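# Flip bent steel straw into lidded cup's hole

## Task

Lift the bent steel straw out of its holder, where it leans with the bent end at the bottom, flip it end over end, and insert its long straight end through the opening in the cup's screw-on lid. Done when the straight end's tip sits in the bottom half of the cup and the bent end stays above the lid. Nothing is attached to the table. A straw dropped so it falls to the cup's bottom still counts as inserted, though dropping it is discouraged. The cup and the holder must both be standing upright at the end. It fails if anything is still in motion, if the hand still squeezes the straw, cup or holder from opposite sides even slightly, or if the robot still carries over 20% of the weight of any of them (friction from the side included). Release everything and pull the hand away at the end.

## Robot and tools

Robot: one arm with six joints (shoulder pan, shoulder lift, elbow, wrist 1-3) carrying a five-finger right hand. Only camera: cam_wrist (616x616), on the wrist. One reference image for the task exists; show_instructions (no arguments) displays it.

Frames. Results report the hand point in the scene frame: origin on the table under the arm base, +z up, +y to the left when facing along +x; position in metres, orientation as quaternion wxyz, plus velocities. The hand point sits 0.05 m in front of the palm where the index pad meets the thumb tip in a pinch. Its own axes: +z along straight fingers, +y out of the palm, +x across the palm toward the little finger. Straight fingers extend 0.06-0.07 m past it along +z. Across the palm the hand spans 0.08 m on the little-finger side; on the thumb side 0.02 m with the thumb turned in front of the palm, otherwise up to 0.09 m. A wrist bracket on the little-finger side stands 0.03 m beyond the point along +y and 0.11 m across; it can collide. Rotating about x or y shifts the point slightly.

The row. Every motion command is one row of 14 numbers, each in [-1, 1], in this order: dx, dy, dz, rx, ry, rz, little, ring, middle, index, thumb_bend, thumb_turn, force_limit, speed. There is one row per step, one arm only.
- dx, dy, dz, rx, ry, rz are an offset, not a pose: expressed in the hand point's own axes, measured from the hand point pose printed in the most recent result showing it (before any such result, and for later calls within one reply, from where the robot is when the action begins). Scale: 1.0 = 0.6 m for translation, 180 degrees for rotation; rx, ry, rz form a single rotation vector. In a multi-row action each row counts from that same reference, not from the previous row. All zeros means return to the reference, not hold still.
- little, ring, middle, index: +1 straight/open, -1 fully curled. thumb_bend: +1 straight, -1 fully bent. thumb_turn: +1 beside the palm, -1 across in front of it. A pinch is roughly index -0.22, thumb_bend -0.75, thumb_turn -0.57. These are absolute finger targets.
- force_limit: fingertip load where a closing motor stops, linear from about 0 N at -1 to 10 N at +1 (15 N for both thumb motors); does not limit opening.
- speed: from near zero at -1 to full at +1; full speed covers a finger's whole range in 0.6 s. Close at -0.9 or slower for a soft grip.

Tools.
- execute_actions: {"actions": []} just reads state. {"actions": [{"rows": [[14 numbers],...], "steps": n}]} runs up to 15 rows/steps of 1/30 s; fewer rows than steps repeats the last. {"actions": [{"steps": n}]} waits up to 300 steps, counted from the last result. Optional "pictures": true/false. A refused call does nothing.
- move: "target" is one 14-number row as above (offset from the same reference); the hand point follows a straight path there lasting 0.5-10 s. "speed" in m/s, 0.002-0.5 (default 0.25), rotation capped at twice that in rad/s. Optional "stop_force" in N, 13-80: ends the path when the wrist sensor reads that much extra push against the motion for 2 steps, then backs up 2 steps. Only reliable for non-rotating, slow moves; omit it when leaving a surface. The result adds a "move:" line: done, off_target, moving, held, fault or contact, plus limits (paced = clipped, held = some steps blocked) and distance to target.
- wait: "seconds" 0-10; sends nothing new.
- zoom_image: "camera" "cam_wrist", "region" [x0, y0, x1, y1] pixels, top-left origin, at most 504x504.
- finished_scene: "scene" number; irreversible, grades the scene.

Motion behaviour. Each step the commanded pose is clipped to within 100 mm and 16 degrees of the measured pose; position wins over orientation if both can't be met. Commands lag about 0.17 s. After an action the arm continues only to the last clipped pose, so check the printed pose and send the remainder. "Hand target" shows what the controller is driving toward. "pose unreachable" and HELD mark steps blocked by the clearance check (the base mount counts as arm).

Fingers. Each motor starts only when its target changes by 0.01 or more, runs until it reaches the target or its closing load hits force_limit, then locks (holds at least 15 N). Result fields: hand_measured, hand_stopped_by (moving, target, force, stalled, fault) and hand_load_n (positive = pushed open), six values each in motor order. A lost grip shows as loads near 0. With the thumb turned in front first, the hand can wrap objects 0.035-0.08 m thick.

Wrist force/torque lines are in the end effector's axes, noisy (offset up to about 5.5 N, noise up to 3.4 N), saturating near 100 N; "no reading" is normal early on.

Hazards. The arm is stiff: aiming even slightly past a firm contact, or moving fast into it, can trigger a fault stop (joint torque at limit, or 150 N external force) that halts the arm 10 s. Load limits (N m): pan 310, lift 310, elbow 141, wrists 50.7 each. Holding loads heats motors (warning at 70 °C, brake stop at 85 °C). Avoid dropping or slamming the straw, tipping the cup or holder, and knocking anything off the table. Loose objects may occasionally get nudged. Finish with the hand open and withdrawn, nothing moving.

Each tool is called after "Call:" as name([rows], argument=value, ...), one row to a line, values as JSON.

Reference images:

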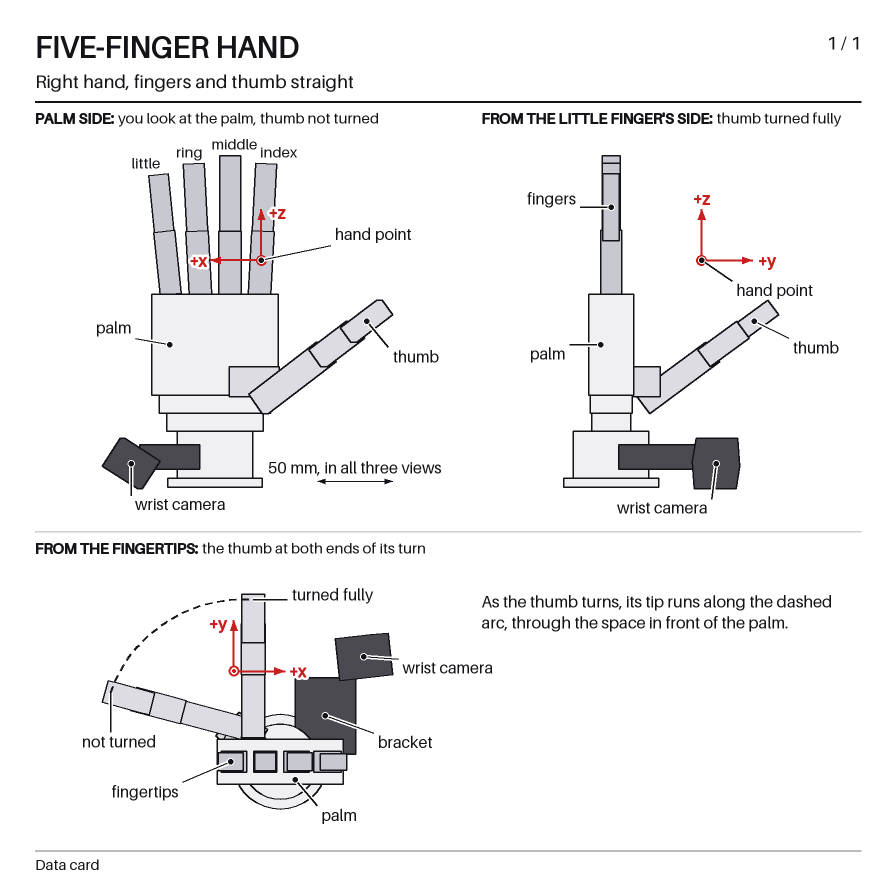

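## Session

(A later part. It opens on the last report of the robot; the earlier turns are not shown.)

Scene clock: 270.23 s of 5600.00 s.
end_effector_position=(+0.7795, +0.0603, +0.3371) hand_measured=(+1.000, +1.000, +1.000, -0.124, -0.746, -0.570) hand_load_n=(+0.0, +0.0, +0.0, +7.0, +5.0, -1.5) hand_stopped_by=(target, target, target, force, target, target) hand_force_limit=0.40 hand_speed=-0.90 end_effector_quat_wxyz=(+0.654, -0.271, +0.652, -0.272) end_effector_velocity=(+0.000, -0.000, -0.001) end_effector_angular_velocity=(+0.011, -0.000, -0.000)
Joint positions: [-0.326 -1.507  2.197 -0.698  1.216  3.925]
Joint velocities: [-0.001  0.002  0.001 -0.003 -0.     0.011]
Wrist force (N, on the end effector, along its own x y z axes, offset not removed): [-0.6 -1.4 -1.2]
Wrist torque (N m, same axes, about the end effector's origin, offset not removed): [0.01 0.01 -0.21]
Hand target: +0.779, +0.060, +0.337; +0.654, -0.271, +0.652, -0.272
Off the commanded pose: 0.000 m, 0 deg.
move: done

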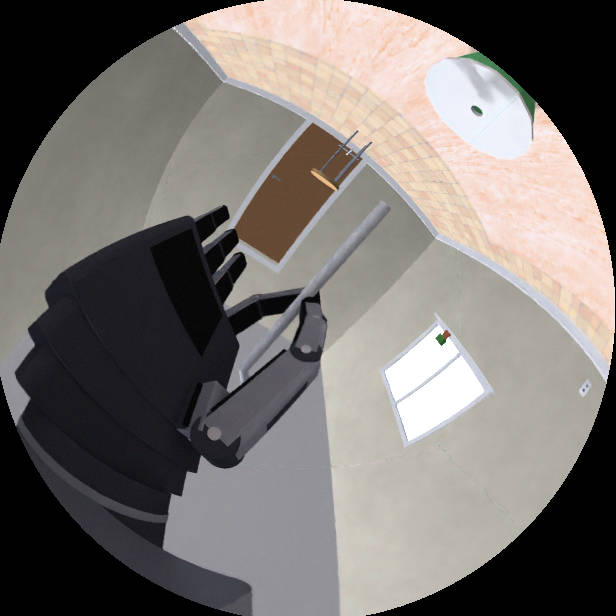

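Call:
move(target=[0.0825,0.0825,0,0,0,0,1,1,1,-0.4,-0.75,-0.57,0.4,-0.9], speed=0.08)

Call:
zoom_image(camera="cam_wrist", region=[300,80,520,300])

Scene clock: 278.87 s of 5600.00 s.
end_effector_position=(+0.7797, +0.0601, +0.2672) hand_measured=(+1.000, +1.000, +1.000, -0.124, -0.746, -0.570) hand_load_n=(+0.0, +0.0, +0.0, +7.0, +5.0, -1.5) hand_stopped_by=(target, target, target, force, target, target) hand_force_limit=0.40 hand_speed=-0.90 end_effector_quat_wxyz=(+0.654, -0.271, +0.652, -0.272) end_effector_velocity=(+0.001, -0.001, -0.003) end_effector_angular_velocity=(+0.000, +0.000, -0.000)
Joint positions: [-0.326 -1.407  2.25  -0.85   1.216  3.925]
Joint velocities: [-0.     0.005  0.001 -0.005  0.     0.   ]
Wrist force (N, on the end effector, along its own x y z axes, offset not removed): [-2.5 -0.7 -2.5]
Wrist torque (N m, same axes, about the end effector's origin, offset not removed): [0.17 0.37 -0.29]
Hand target: +0.780, +0.060, +0.267; +0.654, -0.271, +0.652, -0.272
Off the commanded pose: 0.000 m, 0 deg.
After step 90, 4.33 s passed at rest.
move: done

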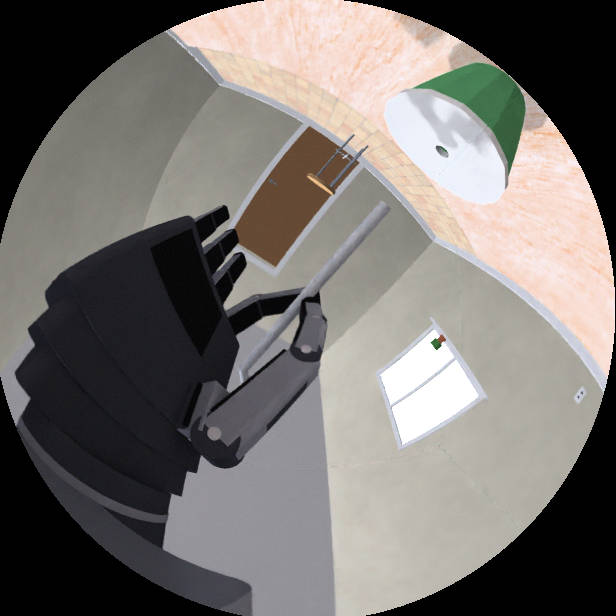

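Region (300, 80, 520, 300) of cam_wrist's 616x616 image, scaled by 2.291, with more detail than that image has.

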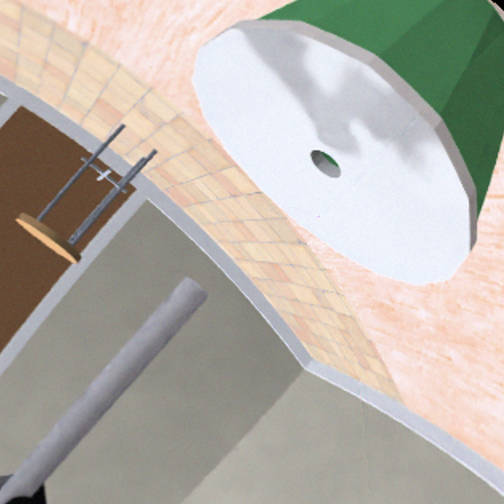

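Call:
move(target=[0.047,0.055,0,0,0,0,1,1,1,-0.4,-0.75,-0.57,0.4,-0.9], speed=0.04)

Call:
zoom_image(camera="cam_wrist", region=[330,110,490,270])

Scene clock: 292.87 s of 5600.00 s.
end_effector_position=(+0.7799, +0.0634, +0.2240) hand_measured=(+1.000, +1.000, +1.000, -0.124, -0.746, -0.570) hand_load_n=(+0.0, +0.0, +0.0, +7.0, +5.0, -1.5) hand_stopped_by=(target, target, target, force, target, target) hand_force_limit=0.40 hand_speed=-0.90 end_effector_quat_wxyz=(+0.654, -0.271, +0.652, -0.272) end_effector_velocity=(-0.000, +0.001, -0.003) end_effector_angular_velocity=(+0.000, +0.002, +0.001)
Joint positions: [-0.319 -1.335  2.274 -0.946  1.223  3.925]
Joint velocities: [ 0.001  0.004  0.002 -0.004  0.    -0.   ]
Wrist force (N, on the end effector, along its own x y z axes, offset not removed): [0.1 2.3 -0.5]
Wrist torque (N m, same axes, about the end effector's origin, offset not removed): [0.44 -0.05 -0.14]
Hand target: +0.780, +0.063, +0.224; +0.654, -0.271, +0.652, -0.272
Off the commanded pose: 0.000 m, 0 deg.
After step 90, 9.57 s passed at rest.
move: done

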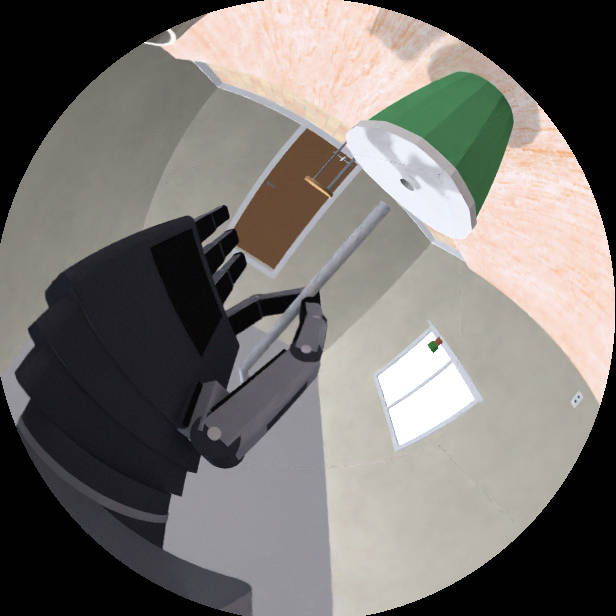

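Region (330, 110, 490, 270) of cam_wrist's 616x616 image, scaled by 3.150, with more detail than that image has.

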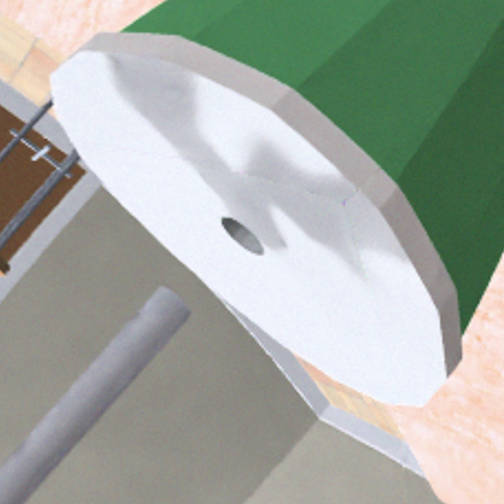

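Call:
move(target=[0.017,0.018,0,0,0,0,1,1,1,-0.4,-0.75,-0.57,0.4,-0.9], speed=0.02)

Call:
zoom_image(camera="cam_wrist", region=[350,150,450,250])

Scene clock: 301.50 s of 5600.00 s.
end_effector_position=(+0.7800, +0.0638, +0.2093) hand_measured=(+1.000, +1.000, +1.000, -0.124, -0.746, -0.570) hand_load_n=(+0.0, +0.0, +0.0, +7.0, +5.0, -1.5) hand_stopped_by=(target, target, target, force, target, target) hand_force_limit=0.40 hand_speed=-0.90 end_effector_quat_wxyz=(+0.654, -0.271, +0.652, -0.272) end_effector_velocity=(+0.000, +0.000, -0.002) end_effector_angular_velocity=(-0.000, +0.001, +0.000)
Joint positions: [-0.319 -1.309  2.281 -0.979  1.223  3.925]
Joint velocities: [ 0.001  0.004  0.    -0.004  0.    -0.   ]
Wrist force (N, on the end effector, along its own x y z axes, offset not removed): [0.6 1.5 -0.3]
Wrist torque (N m, same axes, about the end effector's origin, offset not removed): [0.40 -0.15 -0.07]
Hand target: +0.780, +0.064, +0.209; +0.654, -0.271, +0.652, -0.272
Off the commanded pose: 0.000 m, 0 deg.
After step 90, 4.60 s passed at rest.
move: done

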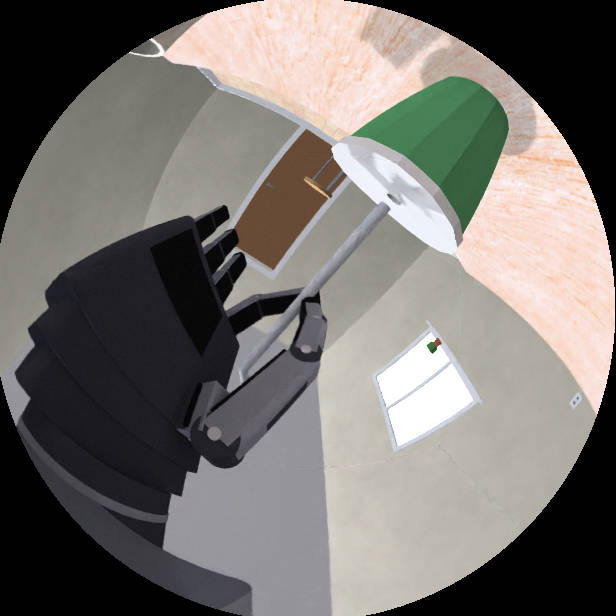

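Region (350, 150, 450, 250) of cam_wrist's 616x616 image, scaled by 5.040, with more detail than that image has.

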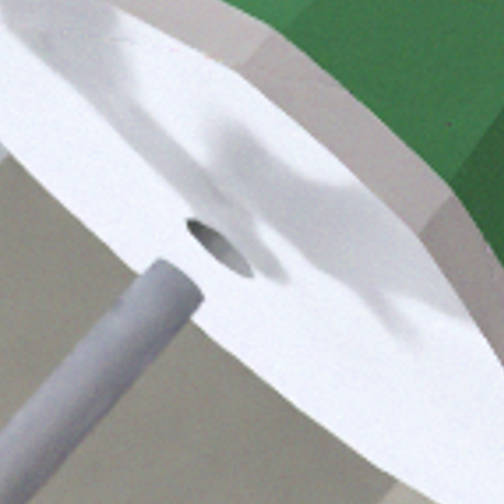

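Call:
move(target=[0.012,0.012,0,0,0,0,1,1,1,-0.4,-0.75,-0.57,0.4,-0.9], speed=0.008)

Call:
zoom_image(camera="cam_wrist", region=[350,170,430,250])

Scene clock: 313.97 s of 5600.00 s.
end_effector_position=(+0.7800, +0.0637, +0.1993) hand_measured=(+1.000, +1.000, +1.000, -0.124, -0.750, -0.570) hand_load_n=(+0.0, +0.0, +0.0, +8.0, +1.0, +2.5) hand_stopped_by=(target, target, target, force, target, target) hand_force_limit=0.40 hand_speed=-0.90 end_effector_quat_wxyz=(+0.654, -0.271, +0.652, -0.272) end_effector_velocity=(-0.000, +0.000, +0.000) end_effector_angular_velocity=(-0.001, -0.002, +0.000)
Joint positions: [-0.319 -1.291  2.285 -1.001  1.224  3.925]
Joint velocities: [ 0.    -0.     0.001 -0.003  0.     0.   ]
Wrist force (N, on the end effector, along its own x y z axes, offset not removed): [-8.7 -8.3 -2.5]
Wrist torque (N m, same axes, about the end effector's origin, offset not removed): [0.21 0.01 -0.24]
Hand target: +0.780, +0.064, +0.199; +0.654, -0.271, +0.652, -0.272
Off the commanded pose: 0.000 m, 0 deg.
After step 90, 8.00 s passed at rest.
move: done

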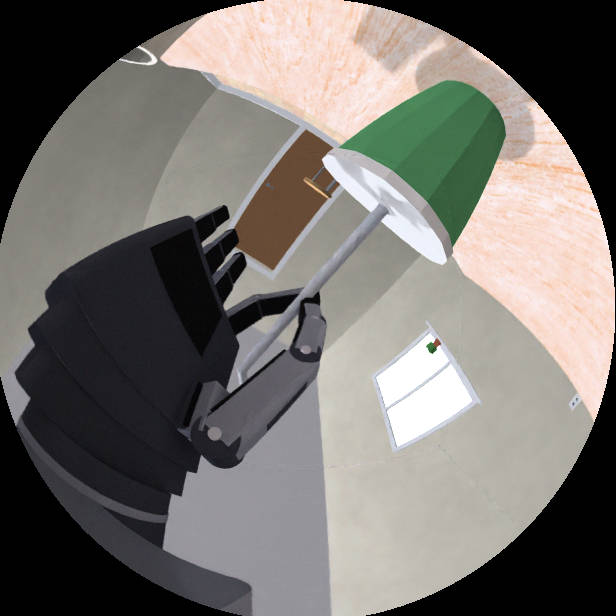

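Region (350, 170, 430, 250) of cam_wrist's 616x616 image, scaled by 6.300, with more detail than that image has.

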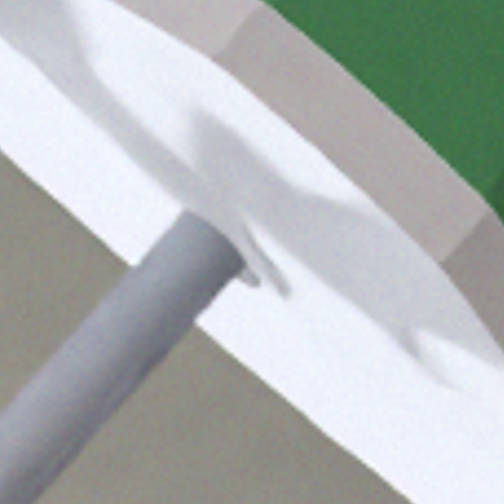

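Call:
move(target=[-0.004,-0.004,0,0,0,0,1,1,1,-0.4,-0.75,-0.57,0.4,-0.9], speed=0.01)

Call:
move(target=[-0.0024,0.0024,0.002,0,0,0,1,1,1,-0.4,-0.75,-0.57,0.4,-0.9], speed=0.01)

Call:
zoom_image(camera="cam_wrist", region=[360,180,410,230])

Call:
move(target=[0.0045,0.0045,0,0,0,0,1,1,1,-0.4,-0.75,-0.57,0.4,-0.9], speed=0.005)

Call:
zoom_image(camera="cam_wrist", region=[360,180,410,230])

Scene clock: 327.67 s of 5600.00 s.
end_effector_position=(+0.7800, +0.0637, +0.2026) hand_measured=(+1.000, +1.000, +1.000, -0.124, -0.748, -0.570) hand_load_n=(+0.0, +0.0, +0.0, +6.5, +2.5, +0.0) hand_stopped_by=(target, target, target, force, target, target) hand_force_limit=0.40 hand_speed=-0.90 end_effector_quat_wxyz=(+0.654, -0.271, +0.652, -0.272) end_effector_velocity=(-0.000, -0.000, +0.001) end_effector_angular_velocity=(+0.000, +0.001, -0.000)
Joint positions: [-0.319 -1.297  2.284 -0.994  1.223  3.925]
Joint velocities: [-0.    -0.002  0.     0.003 -0.     0.   ]
Wrist force (N, on the end effector, along its own x y z axes, offset not removed): [-1.2 0.1 -1.7]
Wrist torque (N m, same axes, about the end effector's origin, offset not removed): [0.20 0.15 -0.17]
Hand target: +0.780, +0.064, +0.203; +0.654, -0.271, +0.652, -0.272
Off the commanded pose: 0.000 m, 0 deg.
After step 90, 10.00 s passed at rest.
move: done

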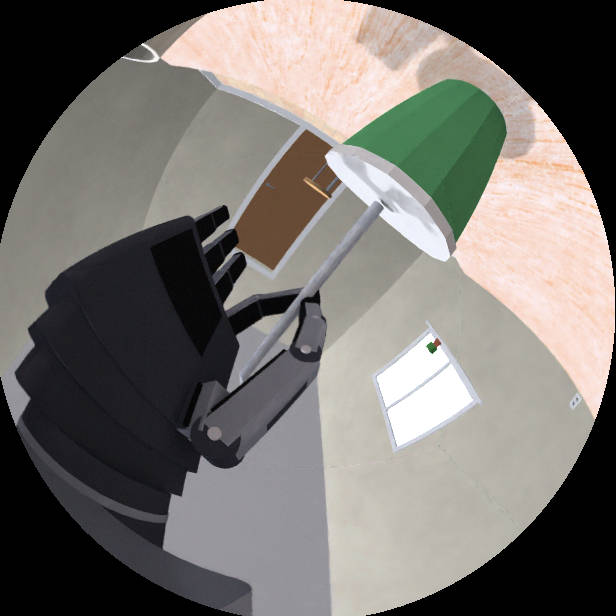

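Scene clock: 328.37 s of 5600.00 s.
end_effector_position=(+0.7812, +0.0657, +0.2026) hand_measured=(+1.000, +1.000, +1.000, -0.124, -0.748, -0.570) hand_load_n=(+0.0, +0.0, +0.0, +6.5, +2.5, +0.0) hand_stopped_by=(target, target, target, force, target, target) hand_force_limit=0.40 hand_speed=-0.90 end_effector_quat_wxyz=(+0.654, -0.271, +0.652, -0.272) end_effector_velocity=(-0.000, +0.001, +0.000) end_effector_angular_velocity=(-0.000, -0.000, +0.000)
Joint positions: [-0.314 -1.296  2.282 -0.993  1.228  3.925]
Joint velocities: [ 0.002 -0.     0.     0.     0.002  0.   ]
Wrist force (N, on the end effector, along its own x y z axes, offset not removed): [0.1 1.2 -0.3]
Wrist torque (N m, same axes, about the end effector's origin, offset not removed): [0.37 -0.13 -0.10]
Hand target: +0.781, +0.066, +0.203; +0.654, -0.271, +0.652, -0.272
Off the commanded pose: 0.000 m, 0 deg.
move: done

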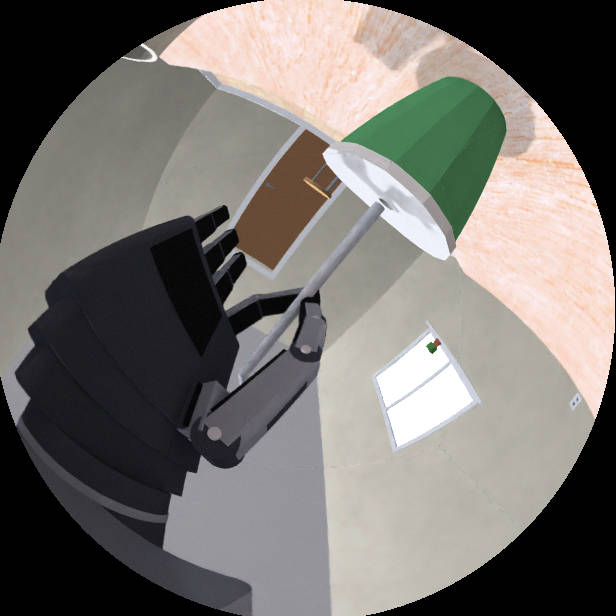

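Region (360, 180, 410, 230) of cam_wrist's 616x616 image, scaled by 10.080, with more detail than that image has.

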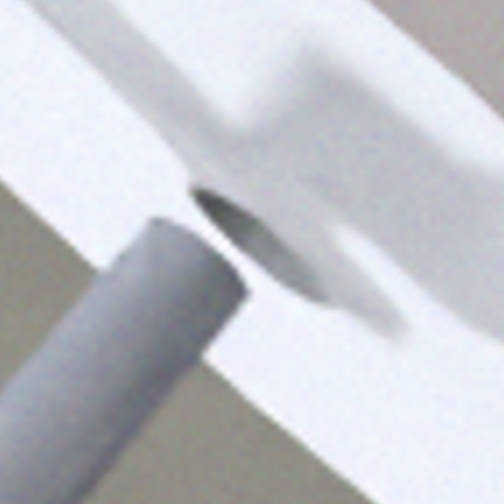

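Scene clock: 329.33 s of 5600.00 s.
end_effector_position=(+0.7812, +0.0657, +0.1988) hand_measured=(+1.000, +1.000, +1.000, -0.124, -0.748, -0.570) hand_load_n=(+0.0, +0.0, +0.0, +6.5, +2.5, +0.0) hand_stopped_by=(target, target, target, force, target, target) hand_force_limit=0.40 hand_speed=-0.90 end_effector_quat_wxyz=(+0.654, -0.271, +0.652, -0.272) end_effector_velocity=(-0.000, +0.000, -0.001) end_effector_angular_velocity=(+0.000, -0.000, +0.000)
Joint positions: [-0.314 -1.289  2.283 -1.002  1.228  3.925]
Joint velocities: [ 0.     0.001  0.001 -0.002 -0.     0.   ]
Wrist force (N, on the end effector, along its own x y z axes, offset not removed): [-1.5 -1.6 0.4]
Wrist torque (N m, same axes, about the end effector's origin, offset not removed): [0.13 -0.16 -0.20]
Hand target: +0.781, +0.066, +0.199; +0.654, -0.271, +0.652, -0.272
Off the commanded pose: 0.000 m, 0 deg.
move: done

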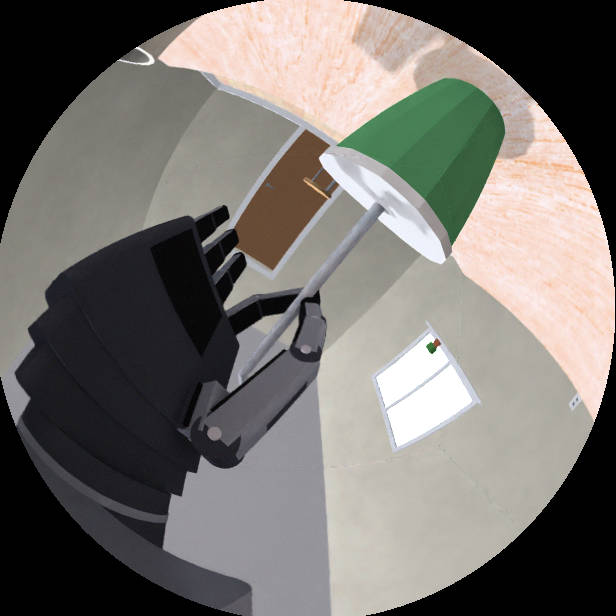

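Region (360, 180, 410, 230) of cam_wrist's 616x616 image, scaled by 10.080, with more detail than that image has.

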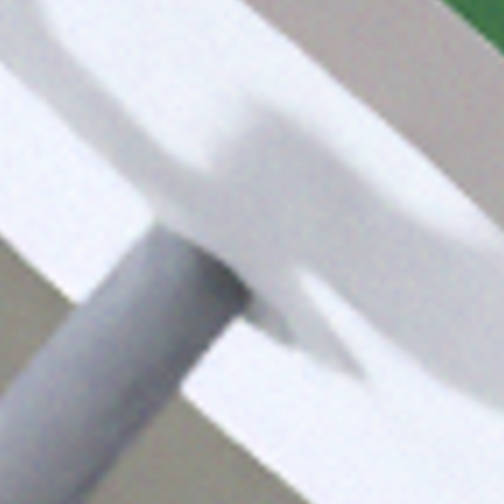

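Call:
move(target=[-0.0045,0.001,0,0,0,0,1,1,1,-0.4,-0.75,-0.57,0.4,-0.9], speed=0.005)

Call:
zoom_image(camera="cam_wrist", region=[360,180,410,230])

Call:
move(target=[0.0035,0.0035,0,0,0,0,1,1,1,-0.4,-0.75,-0.57,0.4,-0.9], speed=0.005)

Call:
zoom_image(camera="cam_wrist", region=[360,180,410,230])

Scene clock: 342.53 s of 5600.00 s.
end_effector_position=(+0.7812, +0.0680, +0.2003) hand_measured=(+1.000, +1.000, +1.000, -0.124, -0.748, -0.570) hand_load_n=(+0.0, +0.0, +0.0, +6.5, +2.5, +0.0) hand_stopped_by=(target, target, target, force, target, target) hand_force_limit=0.40 hand_speed=-0.90 end_effector_quat_wxyz=(+0.654, -0.271, +0.652, -0.272) end_effector_velocity=(-0.000, +0.001, +0.000) end_effector_angular_velocity=(+0.000, +0.000, +0.001)
Joint positions: [-0.309 -1.292  2.283 -0.999  1.233  3.925]
Joint velocities: [ 0.002 -0.001  0.     0.001  0.001 -0.   ]
Wrist force (N, on the end effector, along its own x y z axes, offset not removed): [-0.9 -0.6 -2.6]
Wrist torque (N m, same axes, about the end effector's origin, offset not removed): [0.21 0.10 -0.18]
Hand target: +0.781, +0.068, +0.200; +0.654, -0.271, +0.652, -0.272
Off the commanded pose: 0.000 m, 0 deg.
After step 90, 9.40 s passed at rest.
move: done

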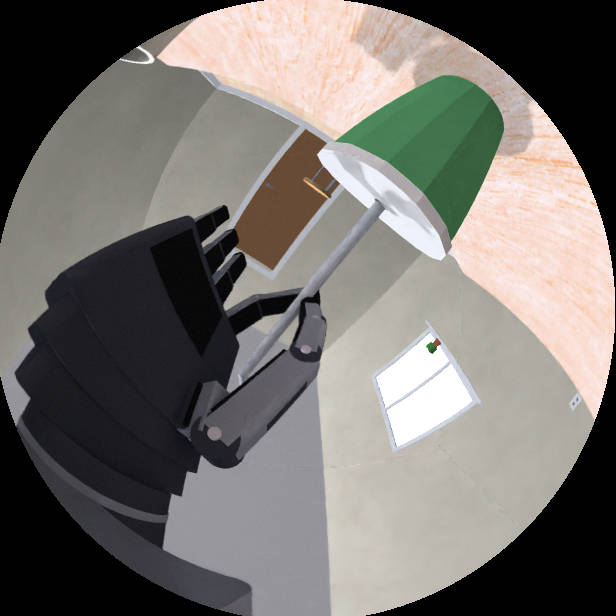

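Region (360, 180, 410, 230) of cam_wrist's 616x616 image, scaled by 10.080, with more detail than that image has.

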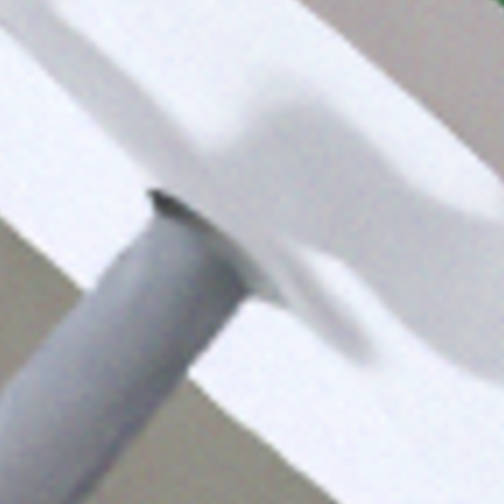

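Scene clock: 343.33 s of 5600.00 s.
end_effector_position=(+0.7812, +0.0680, +0.1974) hand_measured=(+1.000, +1.000, +1.000, -0.124, -0.748, -0.570) hand_load_n=(+0.0, +0.0, +0.0, +6.5, +2.5, +0.0) hand_stopped_by=(target, target, target, force, target, target) hand_force_limit=0.40 hand_speed=-0.90 end_effector_quat_wxyz=(+0.654, -0.271, +0.652, -0.272) end_effector_velocity=(+0.000, -0.000, -0.000) end_effector_angular_velocity=(-0.000, -0.001, -0.000)
Joint positions: [-0.309 -1.286  2.284 -1.005  1.233  3.925]
Joint velocities: [-0.     0.001  0.    -0.002  0.     0.   ]
Wrist force (N, on the end effector, along its own x y z axes, offset not removed): [-0.2 0.5 0.9]
Wrist torque (N m, same axes, about the end effector's origin, offset not removed): [0.12 -0.05 -0.19]
Hand target: +0.781, +0.068, +0.197; +0.654, -0.271, +0.652, -0.272
Off the commanded pose: 0.000 m, 0 deg.
move: done

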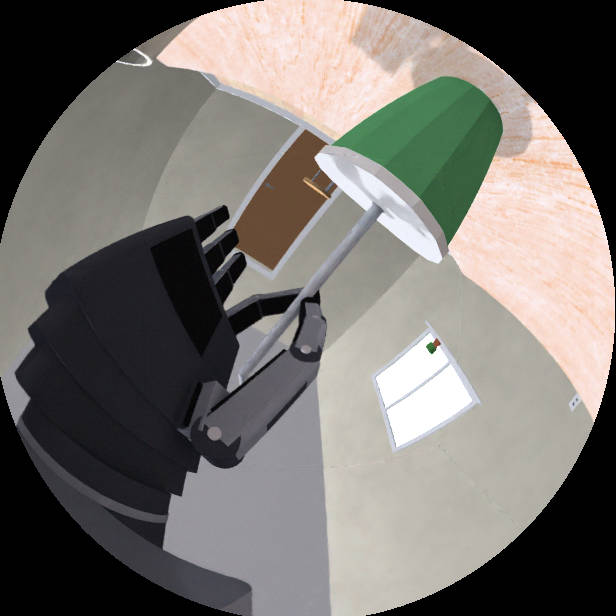

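Region (360, 180, 410, 230) of cam_wrist's 616x616 image, scaled by 10.080, with more detail than that image has.

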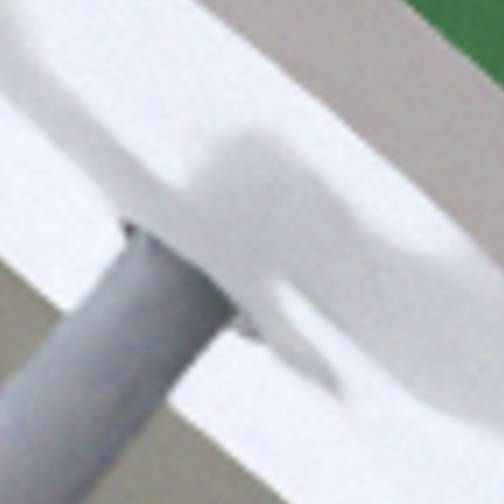

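Call:
move(target=[0.025,0.022,0.001,0,0,0,1,1,1,-0.4,-0.75,-0.57,0.4,-0.9], speed=0.012, stop_force=13)

Call:
zoom_image(camera="cam_wrist", region=[290,170,430,310])

Scene clock: 351.77 s of 5600.00 s.
end_effector_position=(+0.7818, +0.0667, +0.1776) hand_measured=(+1.000, +1.000, +1.000, -0.124, -0.748, -0.570) hand_load_n=(+0.0, +0.0, +0.0, +6.5, +2.5, +0.0) hand_stopped_by=(target, target, target, force, target, target) hand_force_limit=0.40 hand_speed=-0.90 end_effector_quat_wxyz=(+0.654, -0.271, +0.652, -0.272) end_effector_velocity=(-0.000, -0.000, -0.001) end_effector_angular_velocity=(-0.000, -0.001, -0.000)
Joint positions: [-0.311 -1.249  2.29  -1.048  1.231  3.925]
Joint velocities: [-0.     0.003  0.001 -0.005 -0.     0.   ]
Wrist force (N, on the end effector, along its own x y z axes, offset not removed): [0.9 0.3 -0.9]
Wrist torque (N m, same axes, about the end effector's origin, offset not removed): [0.20 -0.25 -0.11]
Hand target: +0.782, +0.067, +0.177; +0.654, -0.271, +0.652, -0.272
Off the commanded pose: 0.000 m, 0 deg.
After step 90, 3.57 s passed at rest.
move: done

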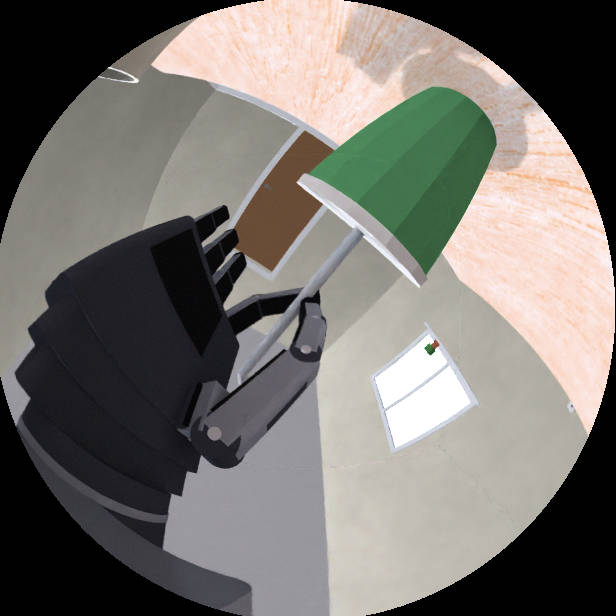

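Region (290, 170, 430, 310) of cam_wrist's 616x616 image, scaled by 3.600, with more detail than that image has.

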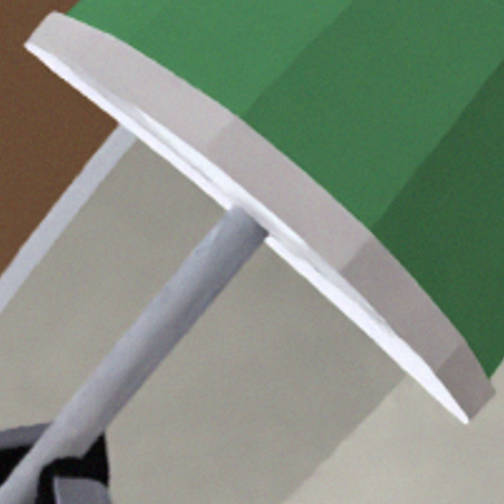

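Call:
move(target=[0.049,0.045,0.003,0,0,0,1,1,1,-0.4,-0.75,-0.57,0.4,-0.9], speed=0.012, stop_force=13)

Scene clock: 362.57 s of 5600.00 s.
end_effector_position=(+0.7838, +0.0649, +0.1379) hand_measured=(+1.000, +1.000, +1.000, -0.124, -0.748, -0.570) hand_load_n=(+0.0, +0.0, +0.0, +6.5, +2.5, +0.0) hand_stopped_by=(target, target, target, force, target, target) hand_force_limit=0.40 hand_speed=-0.90 end_effector_quat_wxyz=(+0.654, -0.271, +0.652, -0.272) end_effector_velocity=(+0.001, -0.001, -0.001) end_effector_angular_velocity=(-0.001, -0.001, -0.001)
Joint positions: [-0.314 -1.17   2.296 -1.133  1.228  3.925]
Joint velocities: [-0.     0.004 -0.001 -0.004  0.    -0.   ]
Wrist force (N, on the end effector, along its own x y z axes, offset not removed): [-1.7 1.0 1.2]
Wrist torque (N m, same axes, about the end effector's origin, offset not removed): [0.16 0.14 -0.25]
Hand target: +0.784, +0.065, +0.138; +0.654, -0.271, +0.652, -0.272
Off the commanded pose: 0.000 m, 0 deg.
After step 90, 4.27 s passed at rest.
move: done

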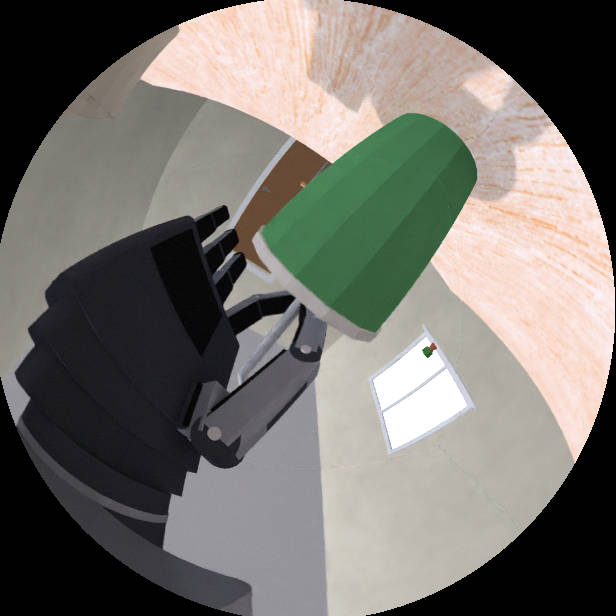

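Call:
move(target=[0.0095,0.0095,0,0,0,0,1,1,1,-0.4,-0.75,-0.57,0.4,-0.9], speed=0.004, stop_force=13)

Call:
move(target=[0,0,0,0,0,0,1,1,1,-0.105,-0.75,-0.57,0.4,-0.98])

Scene clock: 371.93 s of 5600.00 s.
end_effector_position=(+0.7838, +0.0649, +0.1302) hand_measured=(+1.000, +1.000, +1.000, -0.124, -0.748, -0.570) hand_load_n=(+0.0, +0.0, +0.0, +8.5, +1.5, +4.5) hand_stopped_by=(target, target, target, force, target, target) hand_force_limit=0.40 hand_speed=-0.90 end_effector_quat_wxyz=(+0.654, -0.271, +0.652, -0.272) end_effector_velocity=(-0.001, +0.000, +0.000) end_effector_angular_velocity=(+0.001, +0.003, -0.000)
Joint positions: [-0.314 -1.155  2.297 -1.149  1.228  3.925]
Joint velocities: [-0.    -0.002  0.002  0.003 -0.    -0.   ]
Wrist force (N, on the end effector, along its own x y z axes, offset not removed): [-16.9 -10.5 -1.2]
Wrist torque (N m, same axes, about the end effector's origin, offset not removed): [0.37 0.27 -0.17]
Hand target: +0.784, +0.065, +0.130; +0.654, -0.271, +0.652, -0.272
Off the commanded pose: 0.000 m, 0 deg.
After step 90, 4.10 s passed at rest.
move: contact

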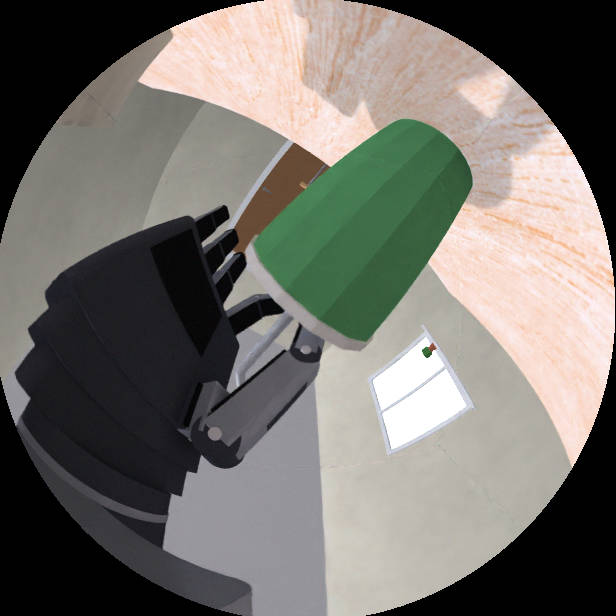

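Scene clock: 372.70 s of 5600.00 s.
end_effector_position=(+0.7838, +0.0649, +0.1302) hand_measured=(+1.000, +1.000, +1.000, -0.104, -0.750, -0.570) hand_load_n=(+0.0, +0.0, +0.0, +1.0, -1.0, +4.0) hand_stopped_by=(target, target, target, moving, target, target) hand_force_limit=0.40 hand_speed=-0.98 end_effector_quat_wxyz=(+0.654, -0.271, +0.652, -0.272) end_effector_velocity=(-0.002, +0.000, -0.002) end_effector_angular_velocity=(+0.001, +0.004, -0.001)
Joint positions: [-0.314 -1.155  2.297 -1.149  1.228  3.925]
Joint velocities: [-0.001  0.002  0.002 -0.     0.     0.   ]
Wrist force (N, on the end effector, along its own x y z axes, offset not removed): [-15.8 -8.0 -0.3]
Wrist torque (N m, same axes, about the end effector's origin, offset not removed): [0.14 0.63 -0.34]
Hand target: +0.784, +0.065, +0.130; +0.654, -0.271, +0.652, -0.272
Off the commanded pose: 0.000 m, 0 deg.
move: done

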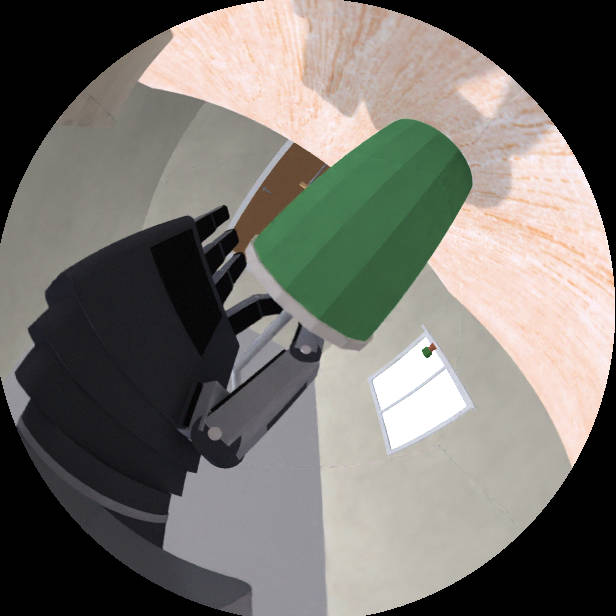

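Call:
move(target=[-0.002,-0.002,0,0,0,0,1,1,1,-0.09,-0.75,-0.57,0.4,-0.99], speed=0.003)

Scene clock: 380.80 s of 5600.00 s.
end_effector_position=(+0.7838, +0.0649, +0.1318) hand_measured=(+1.000, +1.000, +1.000, -0.092, -0.750, -0.570) hand_load_n=(+0.0, +0.0, +0.0, +0.0, +0.0, +0.0) hand_stopped_by=(target, target, target, moving, target, target) hand_force_limit=0.40 hand_speed=-0.99 end_effector_quat_wxyz=(+0.654, -0.271, +0.652, -0.272) end_effector_velocity=(+0.000, -0.001, -0.000) end_effector_angular_velocity=(+0.000, +0.000, -0.001)
Joint positions: [-0.314 -1.158  2.297 -1.146  1.228  3.925]
Joint velocities: [-0.001  0.    -0.001  0.001  0.    -0.   ]
Wrist force (N, on the end effector, along its own x y z axes, offset not removed): [-2.8 0.0 -1.3]
Wrist torque (N m, same axes, about the end effector's origin, offset not removed): [0.23 0.37 -0.27]
Hand target: +0.784, +0.065, +0.132; +0.654, -0.271, +0.652, -0.272
Off the commanded pose: 0.000 m, 0 deg.
After step 90, 4.30 s passed at rest.
move: done

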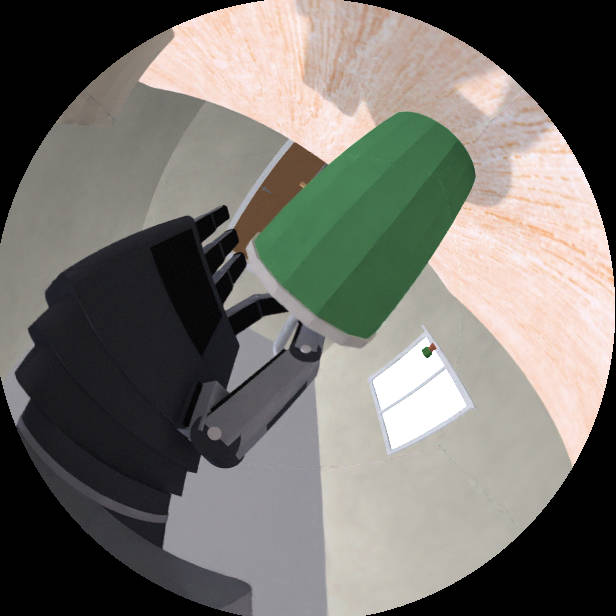

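Call:
move(target=[-0.002,-0.002,0,0,0,0,1,1,1,1,-0.75,-0.57,0.4,0], speed=0.01)

Call:
move(target=[0.01,-0.02,-0.25,0,0,0,1,1,1,1,-0.75,-0.57,0.4,0], speed=0.1)

Scene clock: 389.83 s of 5600.00 s.
end_effector_position=(+0.7838, +0.0649, +0.1335) hand_measured=(+1.000, +1.000, +1.000, +1.000, -0.750, -0.570) hand_load_n=(+0.0, +0.0, +0.0, +0.0, +0.0, +0.0) hand_stopped_by=(target, target, target, target, target, target) hand_force_limit=0.40 hand_speed=0.00 end_effector_quat_wxyz=(+0.654, -0.271, +0.652, -0.272) end_effector_velocity=(-0.001, +0.001, -0.001) end_effector_angular_velocity=(+0.001, +0.002, +0.001)
Joint positions: [-0.314 -1.162  2.297 -1.142  1.228  3.925]
Joint velocities: [0.001 0.001 0.001 0.    0.    0.   ]
Wrist force (N, on the end effector, along its own x y z axes, offset not removed): [-1.3 -0.7 -1.6]
Wrist torque (N m, same axes, about the end effector's origin, offset not removed): [0.06 0.09 -0.25]
Hand target: +0.784, +0.065, +0.134; +0.654, -0.271, +0.652, -0.272
Off the commanded pose: 0.000 m, 0 deg.
After step 90, 5.10 s passed at rest.
move: done

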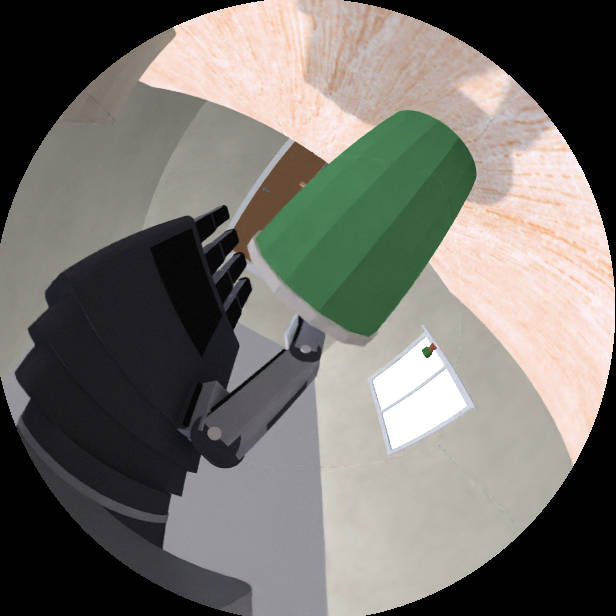

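Scene clock: 391.80 s of 5600.00 s.
end_effector_position=(+0.6340, +0.0520, +0.1373) hand_measured=(+1.000, +1.000, +1.000, +1.000, -0.750, -0.570) hand_load_n=(+0.0, +0.0, +0.0, +0.0, +0.0, +0.0) hand_stopped_by=(target, target, target, target, target, target) hand_force_limit=0.40 hand_speed=0.00 end_effector_quat_wxyz=(+0.654, -0.271, +0.652, -0.272) end_effector_velocity=(-0.002, +0.000, -0.000) end_effector_angular_velocity=(+0.001, +0.001, +0.001)
Joint positions: [-0.499 -1.319  2.59  -1.279  1.043  3.927]
Joint velocities: [-0.004 -0.002  0.004 -0.002 -0.005  0.   ]
Wrist force (N, on the end effector, along its own x y z axes, offset not removed): [-2.3 1.1 -1.4]
Wrist torque (N m, same axes, about the end effector's origin, offset not removed): [0.40 0.31 -0.32]
Hand target: +0.634, +0.052, +0.137; +0.654, -0.271, +0.652, -0.272
Off the commanded pose: 0.000 m, 0 deg.
move: done

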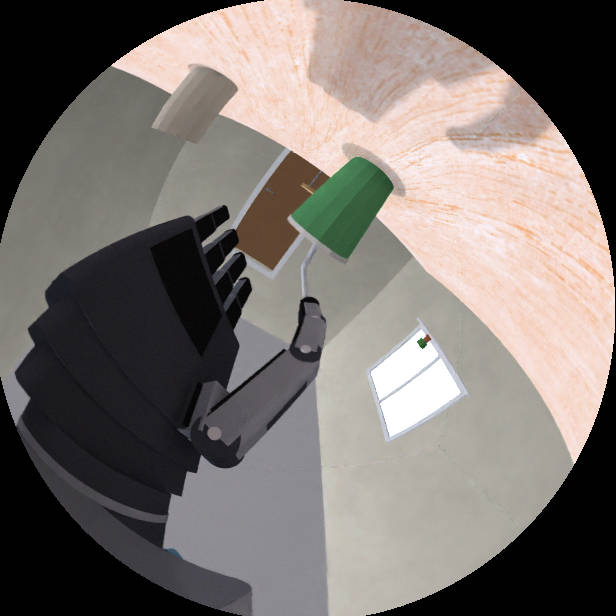

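Call:
finished_scene(scene=1)

The scene is finished: the task was done.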